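# Flip the long sand core end for end in mould

## Task

Reverse the long sand core inside the mould so its rounded nose ends up resting in the semicircular notch and the core is fully seated in its seat, then release it.

## Robot and tools

Robot: two six-joint arms, left_arm and right_arm, each with a two-finger parallel gripper and a wrist camera. Their bases sit at (-0.037, +0.239, 0) m for left_arm and (-0.015, -0.325, 0) m for right_arm, each turned slightly about z. Joint ranges in rad, base to hand: waist -2.618 to 3.054, shoulder 0 to 3.142, elbow 0 to 3.142, wrist pitch -1.571 to 1.571, wrist yaw -1.571 to 1.571, wrist roll -2.094 to 2.094. Elbows stop just before full extension.

Frames: all reported poses use one scene frame. Its origin is on the tabletop midway between the arms; +z is up, +x reaches out over the table, and left_arm is on the +y side. The arm names do not mean sides of any picture. Each gripper has its own axes: fingers extend along its +z and close along its y. The reported end_effector_position is the spot between the finger pads, roughly 1 cm inside the fingertips. Orientation is a quaternion in w,x,y,z order. Reported hand positions can be slightly wrong, more so when an arm reaches far.

execute_actions: argument actions is a list holding zero or one item. An empty list just returns the current state with pictures. An item with rows (and optional steps, max 15, min 7, default 15) is an action; each row lasts one 1/30 s control step and the final row repeats if rows run out. An item with only steps (up to 300) is a wait counted from the previous result, reply time included. Optional pictures: true adds camera images. A refused call does nothing.

A row is always 14 numbers in [-1, 1]: dx, dy, dz, rx, ry, rz, opening for left_arm, then the same seven for right_arm. The first six are an offset, not a pose, expressed in that gripper's own axes and measured from the gripper pose in the latest result that showed it (before any such result, or for a second call within the same reply, from where the hand is when the action begins). Every row refers back to that same reference, so rows do not add up. Scale: 1.0 equals 0.6 m of travel or 180 degrees; rx, ry, rz form a single rotation vector. Opening is absolute: +1 fully open (0.094 m), -1 closed. All zeros do not mean hold still; they pull the arm back to the reference pose.

Timing: each action's result is read 7 steps before it finishes; those steps then run while you write, and the next action waits for them.

move: target is one 14-number row with the same layout, offsets and reference as above; speed is the path top speed in m/s, 0.002 to 0.5, default 0.25, with rotation capped at twice that value in rad/s. Both grippers travel straight lines that finish together in 0.5 to 10 s (cut off at 10 s), turning the shorter way. Openings are sent at the start. Paths ignore obstacles and the other arm, and a gripper may lag, drift or overshoot speed, especially near full reach. The result adds a move: line with the ending (done, off_target, moving, held, fault) and active limits (paced = pose clipped; held = a check blocked some steps, after which the arm may lurch fast), plus each gripper's distance from its target.

wait: seconds from 0 to 10; nothing new is commanded.
zoom_image: camera (cam_head_left, cam_head_right, cam_high, cam_low, cam_left_wrist, cam_right_wrist, all 504x504) and region [x0, y0, x1, y1] in image pixels from the top-left, at most 504 by 504.
read_manual: optional section, only "licences"; no motion.
finished_scene: scene is the number of the current scene; ends and grades it permanently, so call it only once the core is seated and released.

Result lines: the state line gives each arm's position and quaternion. HELD marks steps where your row was partly or wholly not sent; a pose unreachable line names an arm whose command the clearance check altered. Hand target (only when nothing is pending) is the pose the controller currently drives toward. grip_measured is the measured finger opening on the command scale; the last Joint positions number is the opening in metres. Joint torques are total drive outputs, offset and noisy. MOTOR HOT appears at 75 °C; FAULT or OVER-TEMPERATURE FAULT lines report stops (90 °C pauses an arm for 10 s; 100 °C makes it drop).

Control behaviour: each step the commanded pose is clamped to 70 mm and 16 degrees from the measured pose, then solved with damped IK favouring position over orientation. After an action the arm only continues to its last clamped pose, so check where it ended and send the remainder. Arms usually settle a centimetre or more low; to keep an arm still, send the correction back to its wanted pose in a reply's first call and zeros afterwards, raising the aim if it still sags.

Gripping: command about 0.03 below grip_measured for a firm hold, less for a lighter one. Pads push roughly 50 to 62 N, with a brief spike on contact. Readings may be off by about 1 mm.

Avoid: arms striking or pushing each other, anything leaving the table, dropping or slipping the core, fast impacts, and driving targets far past a contact (presses harder). Occasional external tugs on held parts or pushes on loose ones can happen. Long holding of loads heats motors.

Each tool is called after "Emit:" as a command line: name --argument value for each argument, lists and objects as JSON in quotes; but a table of rows of numbers goes row by row, as --pt "numbers of a row", without its own name.

## Session

Emit:
execute_actions --actions '[]'

Scene clock: 0.00 s of 5200.00 s.
left_arm: end_effector_position=(+0.3536, +0.3161, +0.2114) grip_measured=+1.000 end_effector_quat_wxyz=(-0.156, +0.869, -0.469, -0.009) | right_arm: end_effector_position=(+0.1107, +0.0728, +0.2537) grip_measured=+1.000 end_effector_quat_wxyz=(+0.432, -0.533, +0.712, -0.150)
Joint positions: left_arm=[ 0.254  1.963  2.079 -1.529 -0.272 -2.058  0.094] | right_arm=[ 1.485  1.806  1.755 -1.157  0.9    0.141  0.094]
Joint velocities: left_arm=[-0.007 -0.002  0.017 -0.007  0.022  0.007  0.   ] | right_arm=[-0.012  0.007 -0.002  0.022 -0.066 -0.022  0.   ]
Joint torques (N m, as the arm reports them, + toward a larger angle): no reading
Motor temperatures (°C, as the motors report them): left_arm=[30 31 28 29 30 28] | right_arm=[28 27 28 29 29 29]
Hand target (left_arm): +0.352, +0.318, +0.218; -0.163, +0.868, -0.468, -0.006
Hand target (right_arm): +0.112, +0.072, +0.259; +0.438, -0.527, +0.712, -0.149

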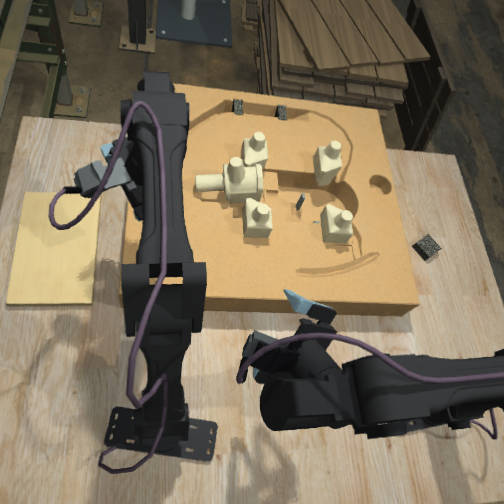

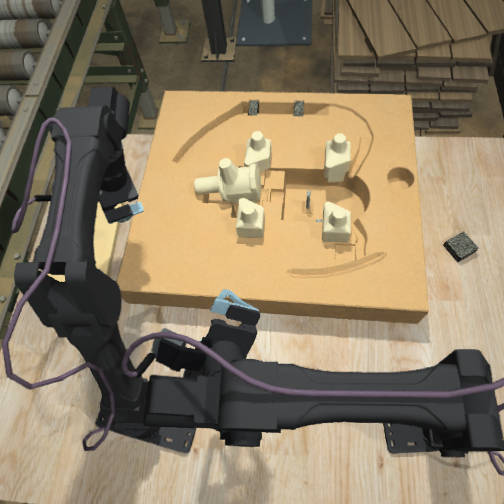

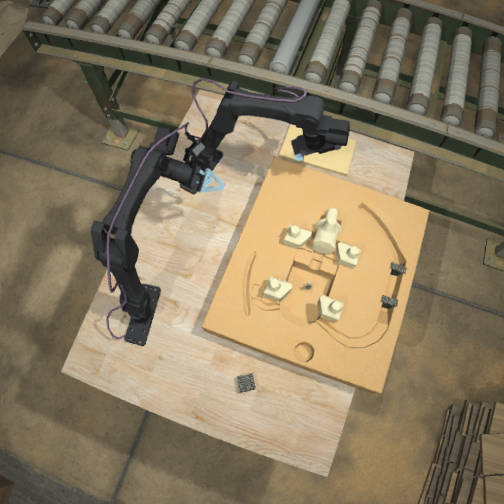

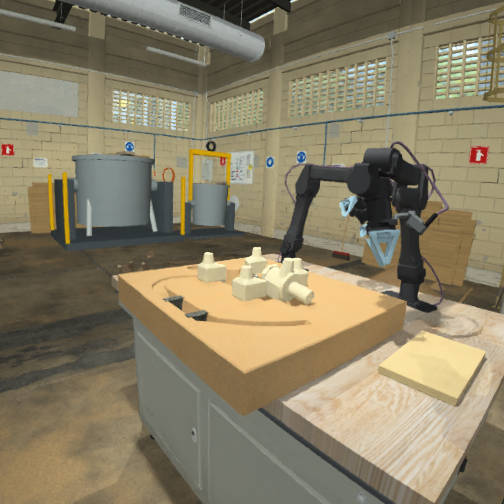

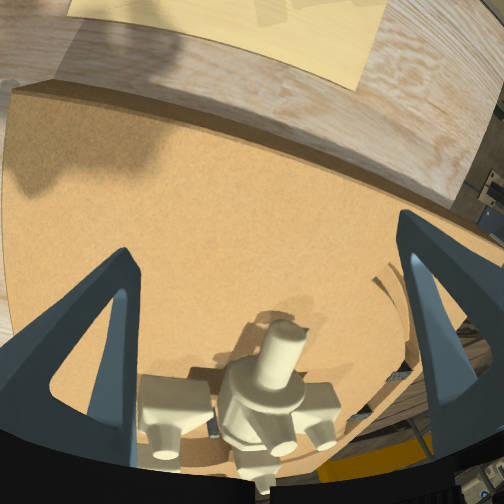

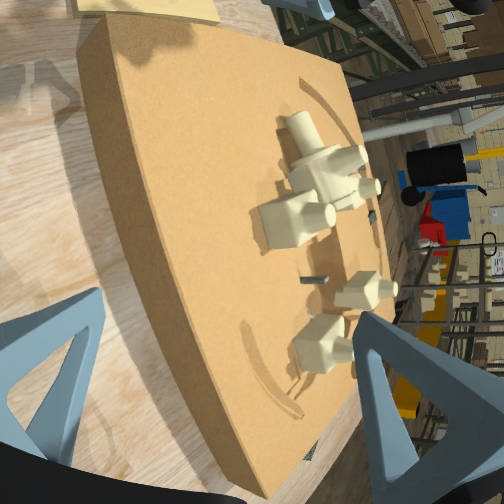

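Emit:
zoom_image --camera "cam_head_right" --region '[180, 120, 340, 260]'

Emit:
zoom_image --camera "cam_head_left" --region '[180, 120, 340, 260]'

Emit:
zoom_image --camera "cam_high" --region '[260, 190, 390, 320]'

Emit:
zoom_image --camera "cam_low" --region '[190, 230, 330, 330]'

Emit:
zoom_image --camera "cam_left_wrist" --region '[130, 300, 380, 500]'

Region (180, 120, 340, 260) of cam_head_right's 504x504 image, scaled by 3.150, with more detail than that image has; it fills the top 441 rows of this view, and the rest is white.

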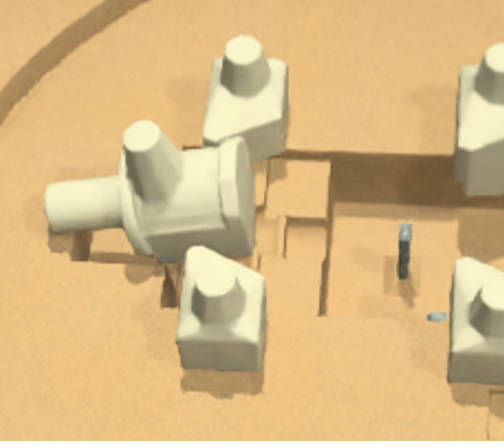

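Region (180, 120, 340, 260) of cam_head_left's 504x504 image, scaled by 3.150, with more detail than that image has; it fills the top 441 rows of this view, and the rest is white.

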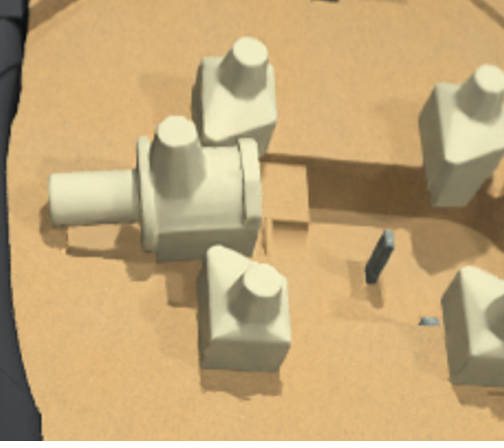

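Region (260, 190, 390, 320) of cam_high's 504x504 image, scaled by 3.877, with more detail than that image has.

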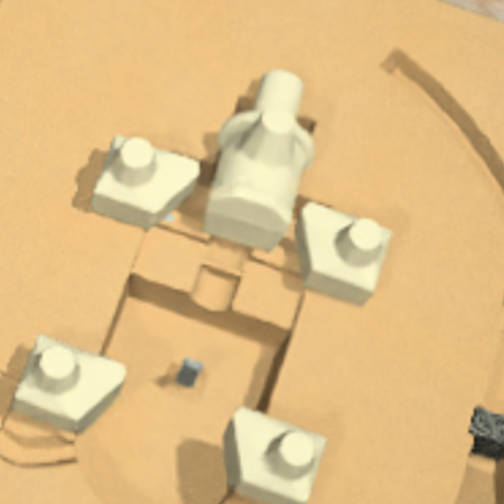

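Region (190, 230, 330, 330) of cam_low's 504x504 image, scaled by 3.600, with more detail than that image has; it fills the top 360 rows of this view, and the rest is white.

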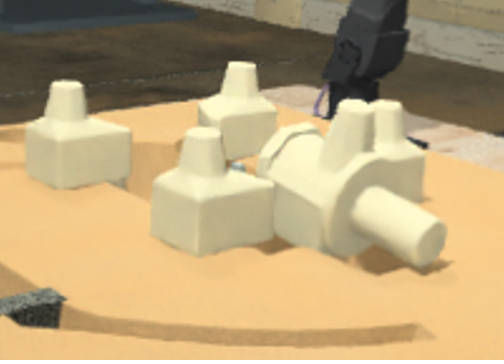

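Region (130, 300, 380, 500) of cam_left_wrist's 504x504 image, scaled by 2.016, with more detail than that image has; it fills the top 403 rows of this view, and the rest is white.

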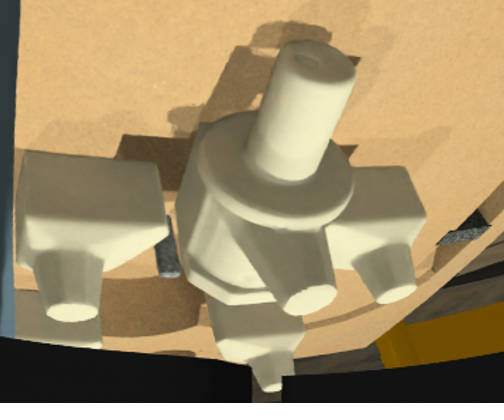

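Emit:
move --target '[0.342,0.062,-0.108,0.191,0.016,0.643,0.3, 0.29,-0.19,-0.02,0,0,0,1]' --speed 0.4

Scene clock: 8.00 s of 5200.00 s.
left_arm: end_effector_position=(+0.4223, +0.1164, +0.2171) grip_measured=+0.303 end_effector_quat_wxyz=(+0.260, -0.003, +0.966, +0.006) | right_arm: end_effector_position=(+0.1613, -0.1231, +0.2517) grip_measured=+1.000 end_effector_quat_wxyz=(+0.423, -0.541, +0.711, -0.151)
Joint positions: left_arm=[-0.146  1.934  1.965 -1.103 -0.175 -0.291  0.061] | right_arm=[ 1.202  1.017  1.067 -1.001  0.75  -0.23   0.094]
Joint velocities: left_arm=[ 0.002 -0.007  0.002  0.022  0.007  0.022  0.   ] | right_arm=[ 0.012  0.007 -0.002  0.051 -0.037 -0.022  0.   ]
Joint torques (N m, as the arm reports them, + toward a larger angle): left_arm=[-0.39 -9.33 10.    1.18 -0.02  0.04] | right_arm=[-0.79 -3.08  5.66  1.2   0.28 -0.09]
Motor temperatures (°C, as the motors report them): left_arm=[30 33 29 29 30 28] | right_arm=[28 29 29 29 29 29]
Hand target (left_arm): +0.426, +0.111, +0.227; +0.271, +0.003, +0.963, -0.002
Hand target (right_arm): +0.163, -0.128, +0.255; +0.431, -0.534, +0.713, -0.147
Off the commanded pose (left_arm): 0.016 m, 2 deg.
Off the commanded pose (right_arm): 0.009 m, 1 deg.
Kept back: nothing.
After step 90, 1.70 s passed at rest.
move: off_target (left_arm)
camera_calibration (this result's frames):
cam_left_wrist: T_world_to_cam=[[-0.151369, -0.982475, -0.108767, 0.204992], [-0.948882, 0.113592, 0.294481, 0.327707], [-0.276965, 0.147782, -0.949448, 0.410102], [0, 0, 0, 1]] pos_world=[0.455568, 0.103569, 0.315163]
cam_right_wrist: T_world_to_cam=[[0.616971, -0.25816, 0.743438, -0.329421], [-0.348145, -0.936735, -0.0363608, -0.0195959], [0.705792, -0.236391, -0.667815, 0.129183], [0, 0, 0, 1]] pos_world=[0.105245, -0.0728617, 0.330463]

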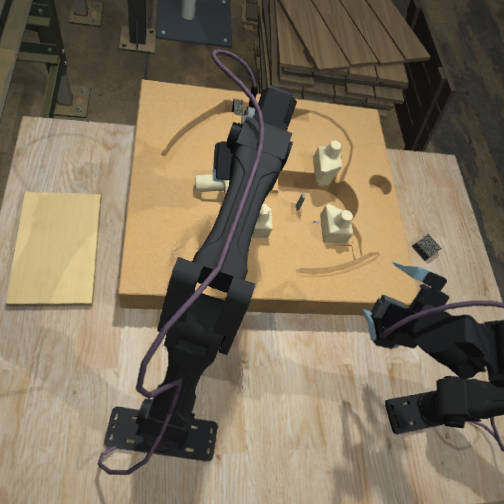

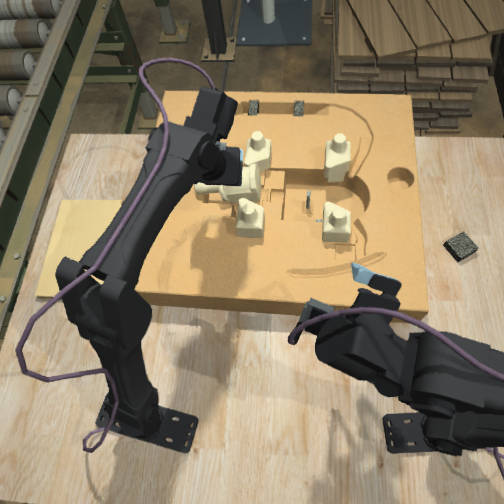

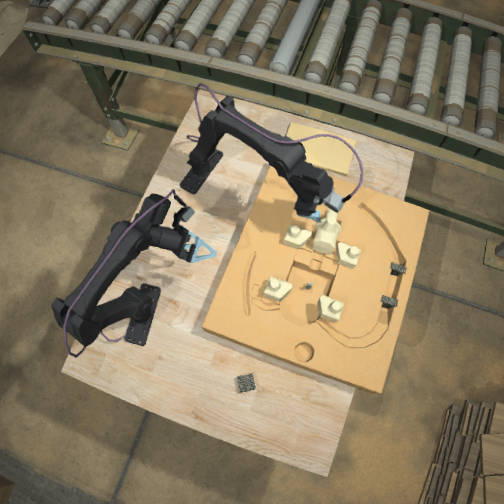

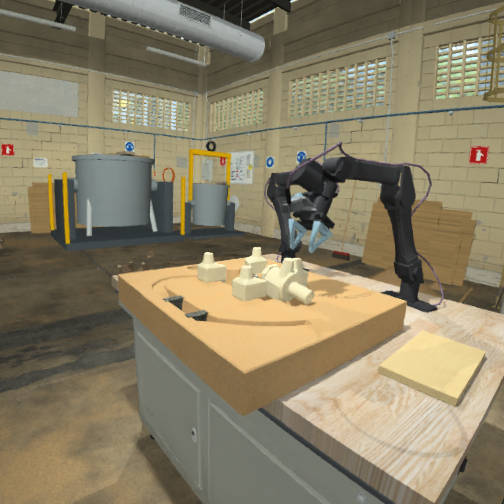

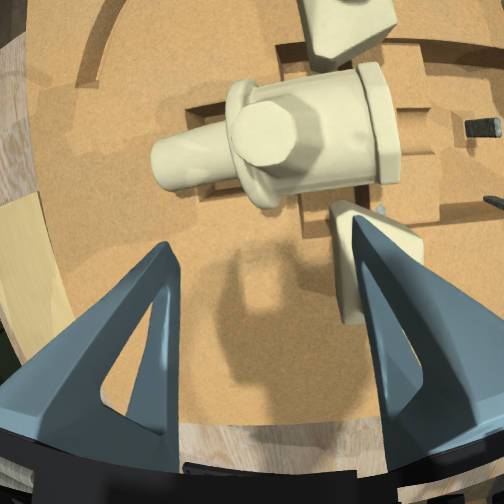

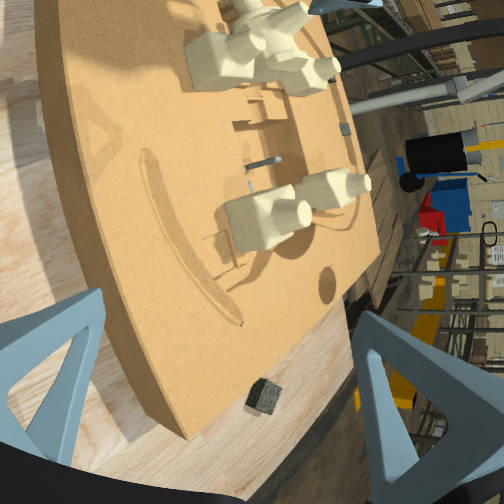

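Emit:
move --target '[-0.033,-0.015,0.102,0,-0.01,0,0.3, 0,0,0,0,0,0,1]' --speed 0.1

Emit:
zoom_image --camera "cam_low" --region '[230, 220, 350, 320]'

Scene clock: 9.60 s of 5200.00 s.
left_arm: end_effector_position=(+0.4630, +0.1070, +0.1683) grip_measured=+0.302 end_effector_quat_wxyz=(+0.263, -0.001, +0.965, +0.007) | right_arm: end_effector_position=(+0.1612, -0.1230, +0.2516) grip_measured=+1.000 end_effector_quat_wxyz=(+0.423, -0.541, +0.711, -0.151)
Joint positions: left_arm=[-0.137  2.074  1.967 -0.958 -0.174 -0.277  0.061] | right_arm=[ 1.202  1.017  1.067 -1.001  0.749 -0.231  0.094]
Joint velocities: left_arm=[-0.012 -0.017 -0.012 -0.007 -0.081 -0.007  0.001] | right_arm=[-0.002 -0.002 -0.002  0.022 -0.022  0.007  0.   ]
Joint torques (N m, as the arm reports them, + toward a larger angle): left_arm=[  0.72 -10.38   9.13   1.34  -0.12   0.04] | right_arm=[ 0.   -1.36  6.53  1.12  0.32  0.03]
Motor temperatures (°C, as the motors report them): left_arm=[30 34 29 30 30 28] | right_arm=[28 29 29 30 29 29]
Hand target (left_arm): +0.470, +0.109, +0.174; +0.275, -0.003, +0.961, +0.006
Hand target (right_arm): +0.161, -0.123, +0.252; +0.423, -0.541, +0.711, -0.151
Off the commanded pose (left_arm): 0.009 m, 2 deg.
Off the commanded pose (right_arm): 0.000 m, 0 deg.
Kept back: nothing.
move: done
camera_calibration (this result's frames):
cam_left_wrist: T_world_to_cam=[[-0.1545, -0.981492, -0.113148, 0.198692], [-0.950061, 0.116162, 0.289638, 0.382941], [-0.271134, 0.152246, -0.950425, 0.373366], [0, 0, 0, 1]] pos_world=[0.495747, 0.0936878, 0.266424]
cam_right_wrist: T_world_to_cam=[[0.617431, -0.257204, 0.743387, -0.329265], [-0.347099, -0.937139, -0.0359511, -0.0198134], [0.705904, -0.235832, -0.667894, 0.129313], [0, 0, 0, 1]] pos_world=[0.105139, -0.0727598, 0.330427]

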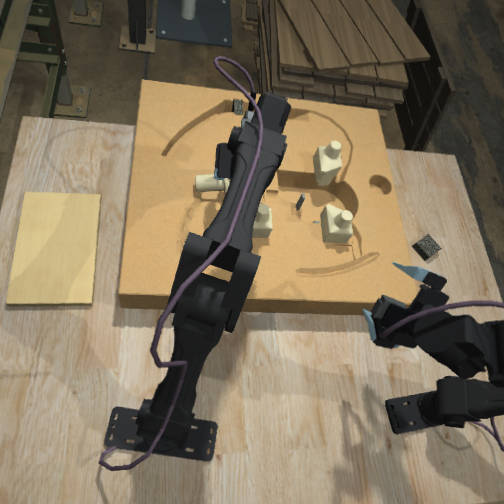

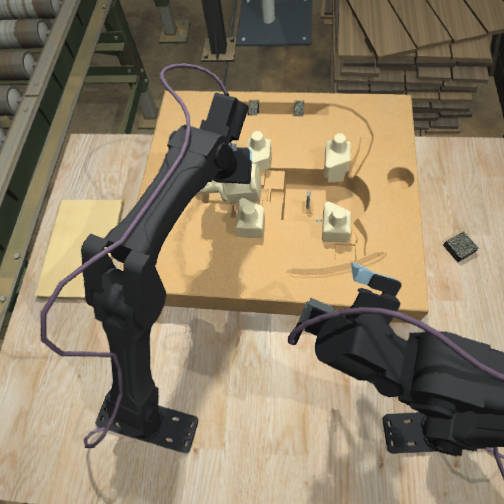

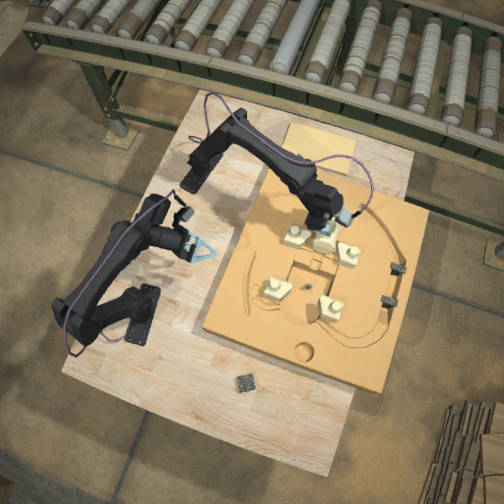

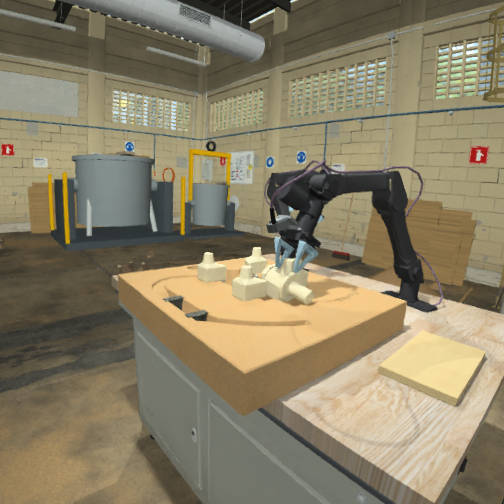

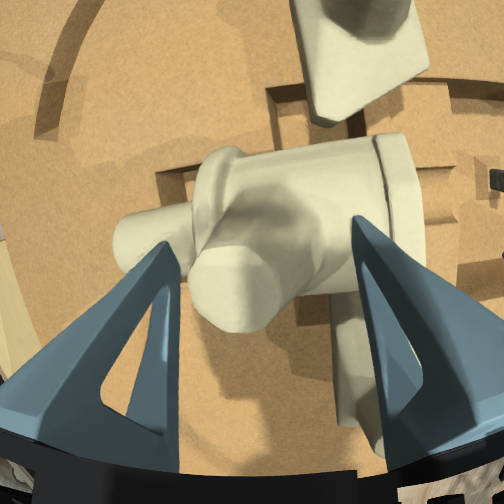

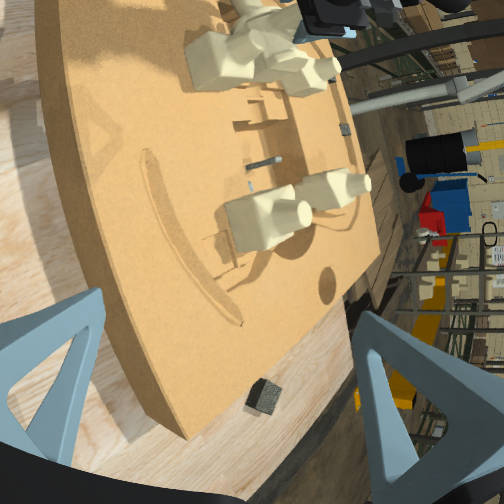

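Region (230, 220, 350, 320) of cam_low's 504x504 image, scaled by 4.200, with more detail than that image has.

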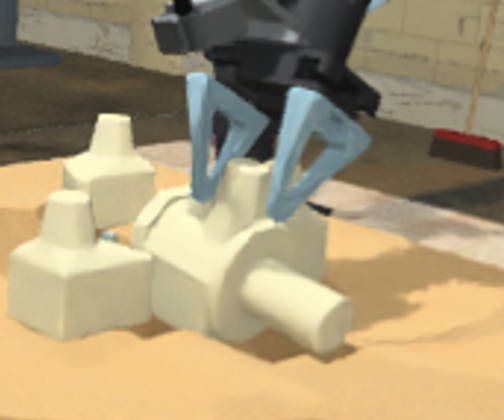

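Emit:
move --target '[-0.011,0.006,-0.003,0.034,-0.008,-0.019,-0.15, 0,0,0,0,0,0,1]' --speed 0.1

Emit:
zoom_image --camera "cam_low" --region '[230, 220, 350, 320]'

Scene clock: 10.93 s of 5200.00 s.
left_arm: end_effector_position=(+0.4688, +0.1089, +0.1687) grip_measured=-0.148 end_effector_quat_wxyz=(+0.269, -0.010, +0.962, -0.043) | right_arm: end_effector_position=(+0.1612, -0.1230, +0.2516) grip_measured=+1.000 end_effector_quat_wxyz=(+0.423, -0.541, +0.711, -0.151)
Joint positions: left_arm=[-0.094  2.053  1.923 -0.893 -0.068 -0.279  0.04 ] | right_arm=[ 1.202  1.017  1.067 -1.001  0.749 -0.231  0.094]
Joint velocities: left_arm=[-0.002 -0.017  0.002 -0.022  0.037 -0.037  0.   ] | right_arm=[-0.017  0.012 -0.002 -0.066  0.007 -0.007  0.   ]
Joint torques (N m, as the arm reports them, + toward a larger angle): left_arm=[  0.71 -12.04   5.84   1.37   0.13  -0.09] | right_arm=[ 0.02 -1.35  6.53  1.12  0.31  0.02]
Motor temperatures (°C, as the motors report them): left_arm=[30 34 29 30 30 28] | right_arm=[28 29 30 30 29 29]
Hand target (left_arm): +0.468, +0.110, +0.173; +0.274, -0.015, +0.960, -0.052
Hand target (right_arm): +0.161, -0.123, +0.252; +0.423, -0.541, +0.711, -0.151
Off the commanded pose (left_arm): 0.005 m, 1 deg.
Off the commanded pose (right_arm): 0.000 m, 0 deg.
Kept back: nothing.
move: done
camera_calibration (this result's frames):
cam_left_wrist: T_world_to_cam=[[-0.162102, -0.986638, -0.0164153, 0.18936], [-0.952668, 0.152141, 0.263203, 0.389829], [-0.257189, 0.058304, -0.964601, 0.381119], [0, 0, 0, 1]] pos_world=[0.500092, 0.1053, 0.268132]
cam_right_wrist: T_world_to_cam=[[0.617431, -0.257204, 0.743387, -0.329265], [-0.347099, -0.937139, -0.0359511, -0.0198134], [0.705904, -0.235832, -0.667894, 0.129313], [0, 0, 0, 1]] pos_world=[0.105139, -0.0727598, 0.330427]

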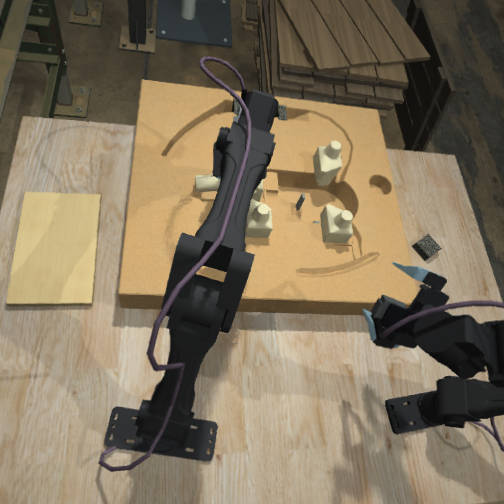

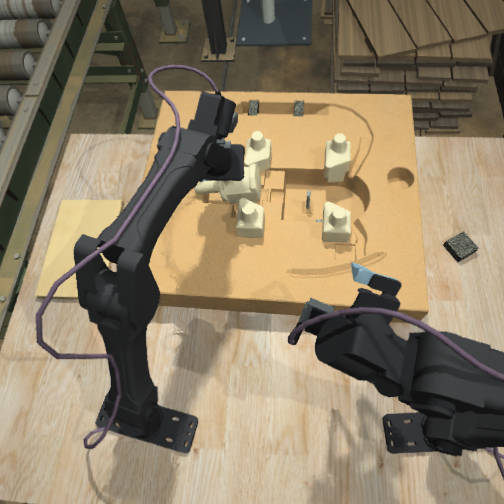

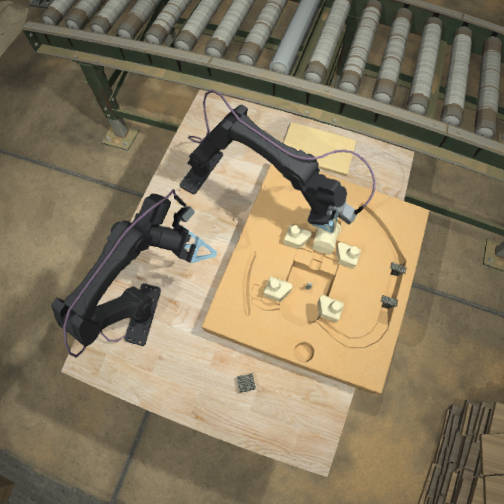

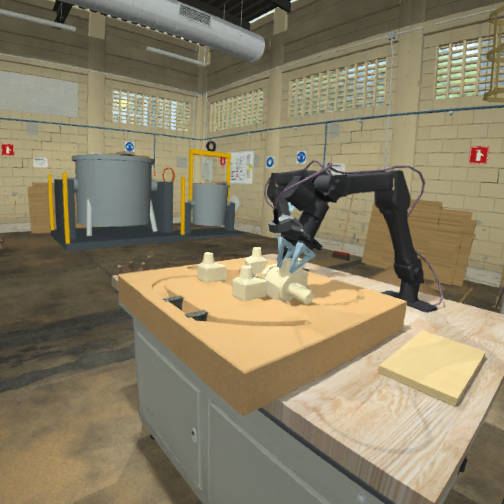

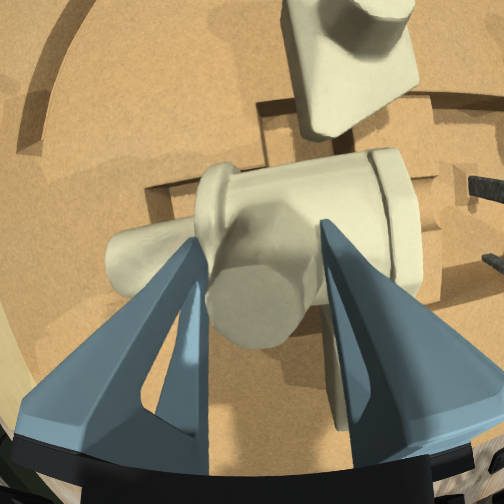

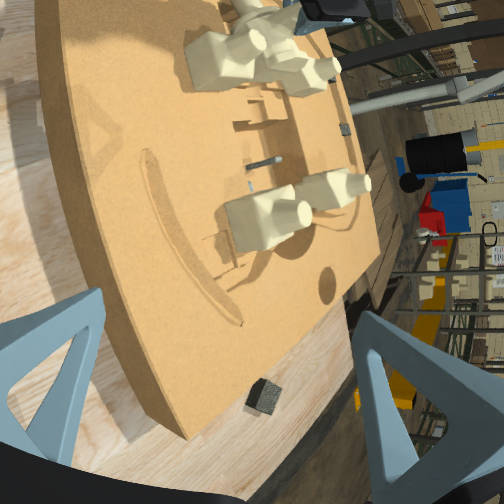

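Region (230, 220, 350, 320) of cam_low's 504x504 image, scaled by 4.200, with more detail than that image has.

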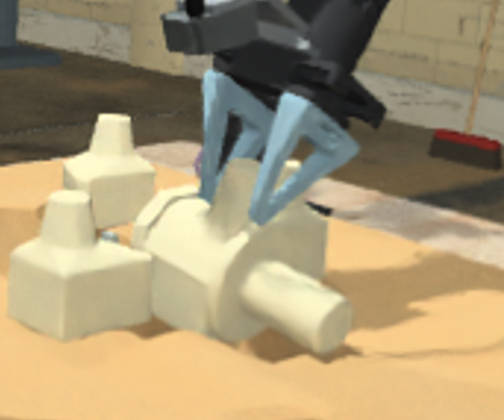

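Emit:
execute_actions --actions '[{"rows":[[0.008,0.004,-0.008,0.015,0,-0.008,-0.15,0,0,0,0,0,0,1],[0.008,0.004,-0.008,0.015,0,-0.008,-0.15,0,0,0,0,0,0,1],[0.008,0.004,-0.008,0.015,0,-0.008,-0.15,0,0,0,0,0,0,1],[0.008,0.004,-0.008,0.015,0,-0.008,-0.2,0,0,0,0,0,0,1],[0.008,0.004,-0.008,0.015,0,-0.008,-0.2,0,0,0,0,0,0,1],[0.008,0.004,-0.008,0.015,0,-0.008,-0.25,0,0,0,0,0,0,1],[0.008,0.004,-0.008,0.015,0,-0.008,-0.25,0,0,0,0,0,0,1],[0.008,0.004,-0.008,0.015,0,-0.008,-0.28,0,0,0,0,0,0,1],[0.008,0.004,-0.008,0.015,0,-0.008,-0.3,0,0,0,0,0,0,1],[0.008,0.004,-0.008,0.015,0,-0.008,-0.32,0,0,0,0,0,0,1],[0.008,0.004,-0.008,0.015,0,-0.008,-0.34,0,0,0,0,0,0,1],[0.008,0.004,-0.008,0.015,0,-0.008,-0.36,0,0,0,0,0,0,1],[0.008,0.004,-0.008,0.015,0,-0.008,-0.38,0,0,0,0,0,0,1],[0.008,0.004,-0.008,0.015,0,-0.008,-0.40,0,0,0,0,0,0,1],[0.008,0.004,-0.008,0.015,0,-0.008,-0.42,0,0,0,0,0,0,1]]}]'

Emit:
wait --seconds 0.3

Scene clock: 11.73 s of 5200.00 s.
left_arm: end_effector_position=(+0.4679, +0.1083, +0.1695) grip_measured=-0.260 end_effector_quat_wxyz=(+0.275, -0.011, +0.960, -0.061) | right_arm: end_effector_position=(+0.1612, -0.1230, +0.2516) grip_measured=+1.000 end_effector_quat_wxyz=(+0.423, -0.541, +0.711, -0.151)
Joint positions: left_arm=[-0.084  2.028  1.881 -0.854 -0.032 -0.279  0.035] | right_arm=[ 1.202  1.017  1.067 -1.001  0.749 -0.231  0.094]
Joint velocities: left_arm=[-0.022 -0.002 -0.037 -0.007 -0.037 -0.066 -0.018] | right_arm=[ 0.017  0.007  0.007 -0.007  0.022 -0.007  0.   ]
Joint torques (N m, as the arm reports them, + toward a larger angle): left_arm=[  1.06 -11.85   5.76   1.17   0.22  -0.08] | right_arm=[ 0.01 -1.35  6.54  1.12  0.31  0.02]
Motor temperatures (°C, as the motors report them): left_arm=[30 35 29 30 30 28] | right_arm=[28 29 30 30 29 29]
Steps of this call (steps 1 to 16: nothing new was sent; steps 17 to 24: the first 8 steps of this action). Readings (end_effector_position):
17: left_arm (+0.4690, +0.1091, +0.1686) | right_arm (+0.1612, -0.1230, +0.2516)
18: left_arm (+0.4686, +0.1092, +0.1690) | right_arm (+0.1612, -0.1230, +0.2516)
20: left_arm (+0.4677, +0.1095, +0.1692) | right_arm (+0.1612, -0.1230, +0.2516)
24: the state above

Scene clock: 12.27 s of 5200.00 s.
left_arm: end_effector_position=(+0.4679, +0.1083, +0.1696) grip_measured=-0.278 end_effector_quat_wxyz=(+0.275, -0.011, +0.959, -0.061) | right_arm: end_effector_position=(+0.1612, -0.1230, +0.2516) grip_measured=+1.000 end_effector_quat_wxyz=(+0.423, -0.541, +0.711, -0.151)
Joint positions: left_arm=[-0.084  2.027  1.879 -0.852 -0.032 -0.279  0.034] | right_arm=[ 1.202  1.017  1.067 -1.001  0.749 -0.231  0.094]
Joint velocities: left_arm=[-0.017 -0.007  0.002  0.007 -0.066 -0.007  0.   ] | right_arm=[ 0.002 -0.012  0.007  0.051 -0.037  0.007  0.   ]
Joint torques (N m, as the arm reports them, + toward a larger angle): left_arm=[  0.99 -11.87   5.66   1.22   0.23  -0.08] | right_arm=[ 0.01 -1.36  6.53  1.12  0.3   0.02]
Motor temperatures (°C, as the motors report them): left_arm=[30 35 30 30 30 28] | right_arm=[28 29 30 30 29 29]
Hand target (left_arm): +0.462, +0.111, +0.170; +0.268, -0.016, +0.961, -0.069
Hand target (right_arm): +0.161, -0.123, +0.252; +0.423, -0.541, +0.711, -0.151
Off the commanded pose (left_arm): 0.007 m, 1 deg.
Off the commanded pose (right_arm): 0.000 m, 0 deg.
Kept back: nothing.
Steps of this call (steps 1 to 7: the last 7 steps of your previous action; steps 8 to 16: nothing new was sent). Readings (end_effector_position):
1: left_arm (+0.4679, +0.1083, +0.1697) | right_arm (+0.1612, -0.1230, +0.2516)
2: left_arm (+0.4679, +0.1083, +0.1696) | right_arm (+0.1612, -0.1230, +0.2516)
4: left_arm (+0.4679, +0.1083, +0.1697) | right_arm (+0.1612, -0.1230, +0.2516)
8: left_arm (+0.4679, +0.1083, +0.1696) | right_arm (+0.1612, -0.1230, +0.2516)
16: the state above
camera_calibration (this result's frames):
cam_left_wrist: T_world_to_cam=[[-0.170213, -0.985266, 0.0166934, 0.186606], [-0.954749, 0.169087, 0.244671, 0.391168], [-0.243888, 0.0257082, -0.969462, 0.379944], [0, 0, 0, 1]] pos_world=[0.497894, 0.107947, 0.269519]
cam_right_wrist: T_world_to_cam=[[0.617431, -0.257204, 0.743387, -0.329265], [-0.347099, -0.937139, -0.0359511, -0.0198134], [0.705904, -0.235832, -0.667894, 0.129313], [0, 0, 0, 1]] pos_world=[0.105139, -0.0727598, 0.330427]

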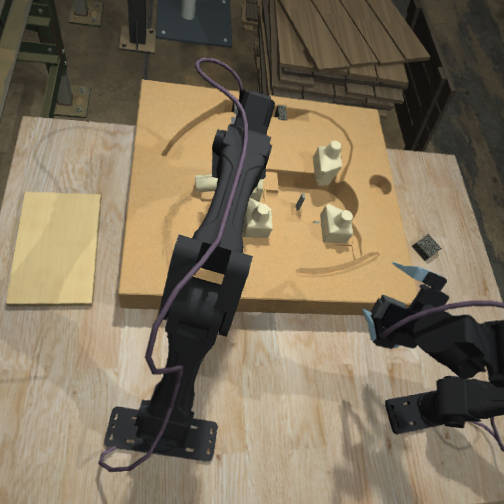

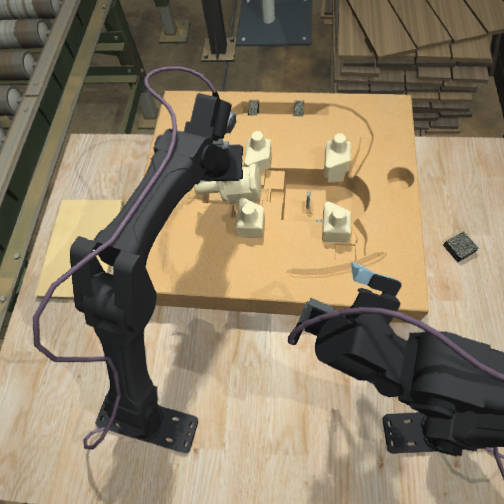

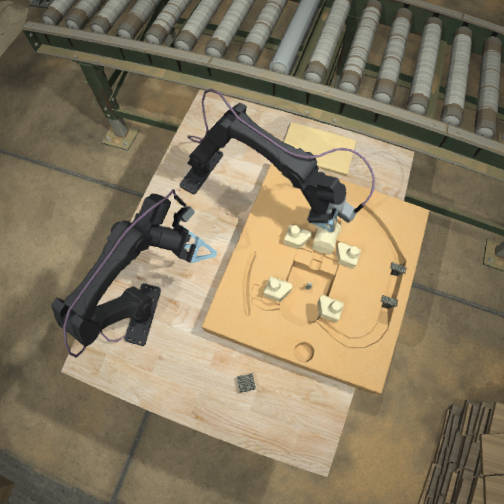

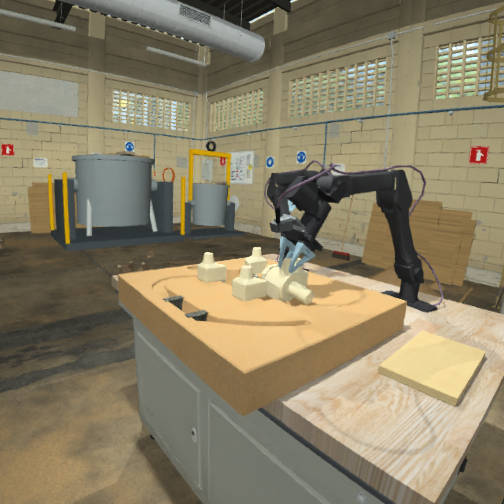

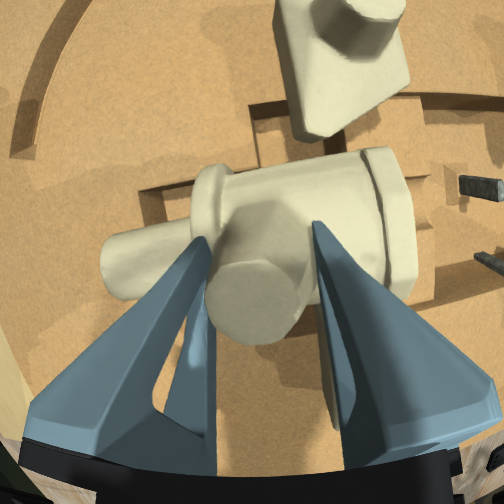

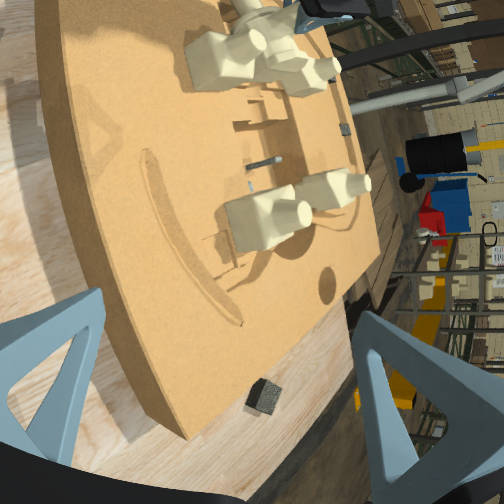

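Emit:
move --target '[-0.054,-0.003,-0.074,0,-0.008,0,-0.33, 0,0,0,0,0,0,1]' --speed 0.06

Emit:
zoom_image --camera "cam_low" --region '[230, 210, 350, 320]'

Scene clock: 13.93 s of 5200.00 s.
left_arm: end_effector_position=(+0.4568, +0.1122, +0.1800) grip_measured=-0.278 end_effector_quat_wxyz=(+0.227, -0.009, +0.973, -0.046) | right_arm: end_effector_position=(+0.1612, -0.1230, +0.2516) grip_measured=+1.000 end_effector_quat_wxyz=(+0.423, -0.541, +0.711, -0.151)
Joint positions: left_arm=[-0.082  2.095  2.073 -1.083 -0.033 -0.275  0.034] | right_arm=[ 1.202  1.017  1.067 -1.001  0.749 -0.231  0.094]
Joint velocities: left_arm=[ 0.007  0.002 -0.002  0.037 -0.022 -0.022  0.   ] | right_arm=[ 0.012 -0.012 -0.027 -0.051  0.007 -0.007  0.   ]
Joint torques (N m, as the arm reports them, + toward a larger angle): left_arm=[  0.6  -13.84  12.06   1.48  -0.03   0.04] | right_arm=[ 0.01 -1.36  6.53  1.12  0.3   0.02]
Motor temperatures (°C, as the motors report them): left_arm=[30 35 30 30 30 28] | right_arm=[28 29 30 30 29 29]
Hand target (left_arm): +0.469, +0.113, +0.225; +0.287, -0.011, +0.956, -0.061
Hand target (right_arm): +0.161, -0.123, +0.252; +0.423, -0.541, +0.711, -0.151
Off the commanded pose (left_arm): 0.047 m, 7 deg.
Off the commanded pose (right_arm): 0.000 m, 0 deg.
Kept back: nothing.
move: off_target (left_arm)
camera_calibration (this result's frames):
cam_left_wrist: T_world_to_cam=[[-0.170722, -0.985308, 0.00464519, 0.190803], [-0.925034, 0.161899, 0.343658, 0.34673], [-0.339361, 0.0543732, -0.939083, 0.422131], [0, 0, 0, 1]] pos_world=[0.496566, 0.108912, 0.276373]
cam_right_wrist: T_world_to_cam=[[0.617431, -0.257204, 0.743387, -0.329265], [-0.347099, -0.937139, -0.0359511, -0.0198134], [0.705904, -0.235832, -0.667894, 0.129313], [0, 0, 0, 1]] pos_world=[0.105139, -0.0727598, 0.330427]

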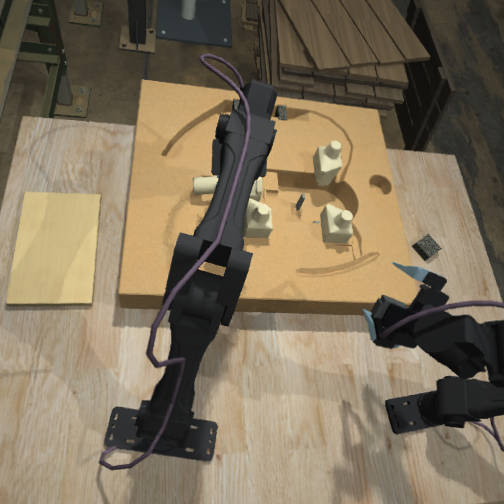

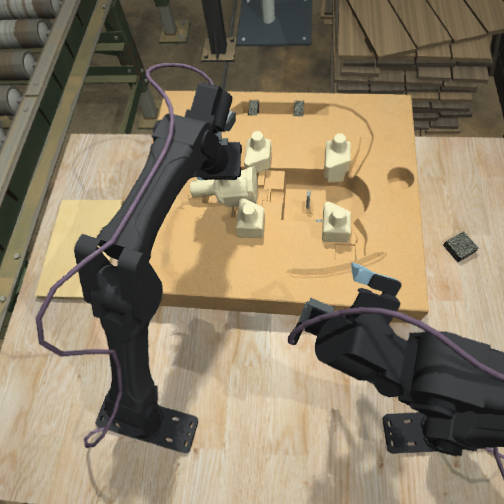

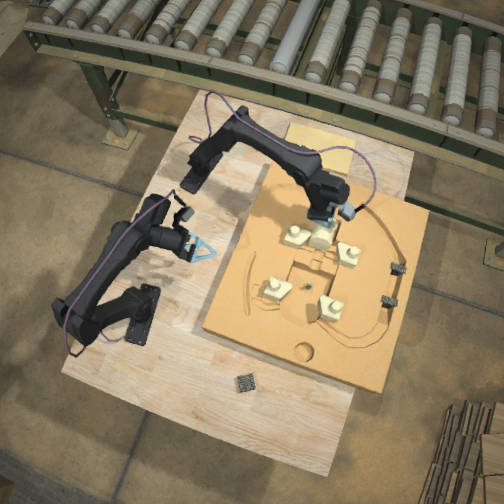

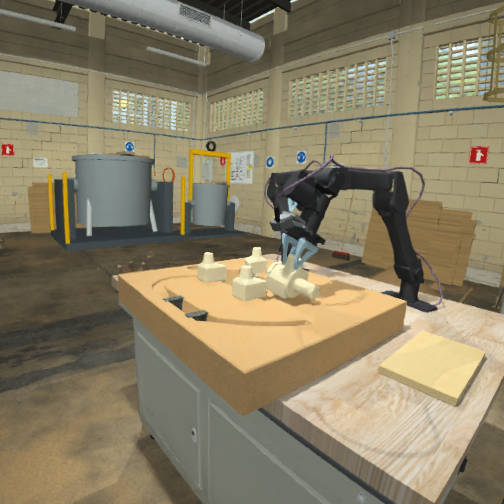

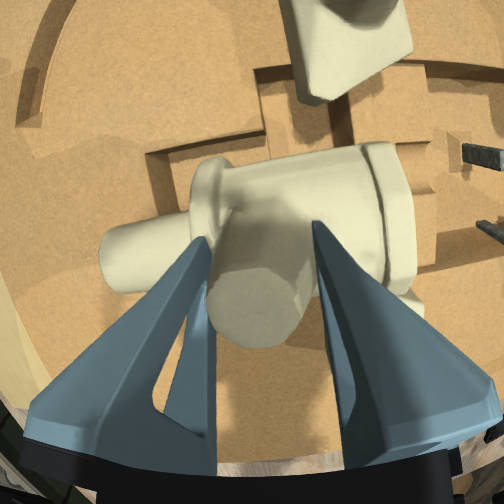

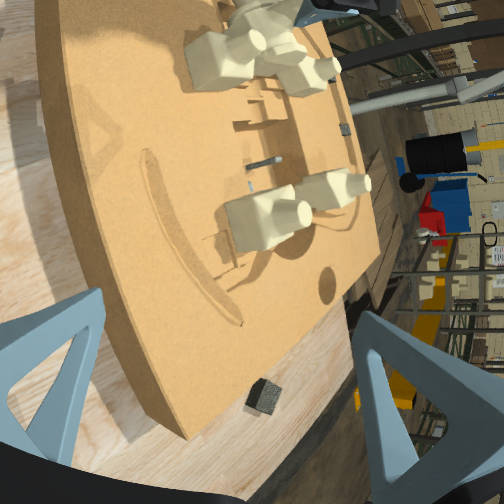

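Region (230, 210, 350, 320) of cam_low's 504x504 image, scaled by 4.200, with more detail than that image has; it fills the top 462 rows of this view, and the rest is white.

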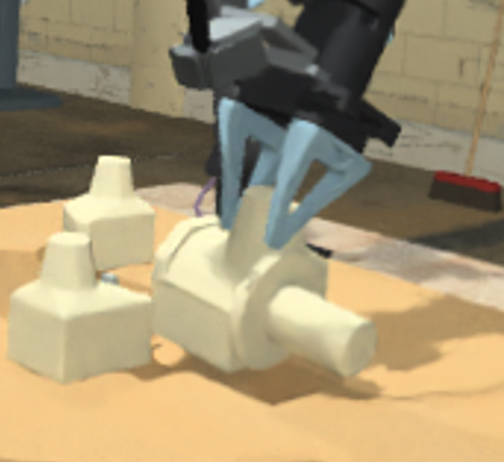

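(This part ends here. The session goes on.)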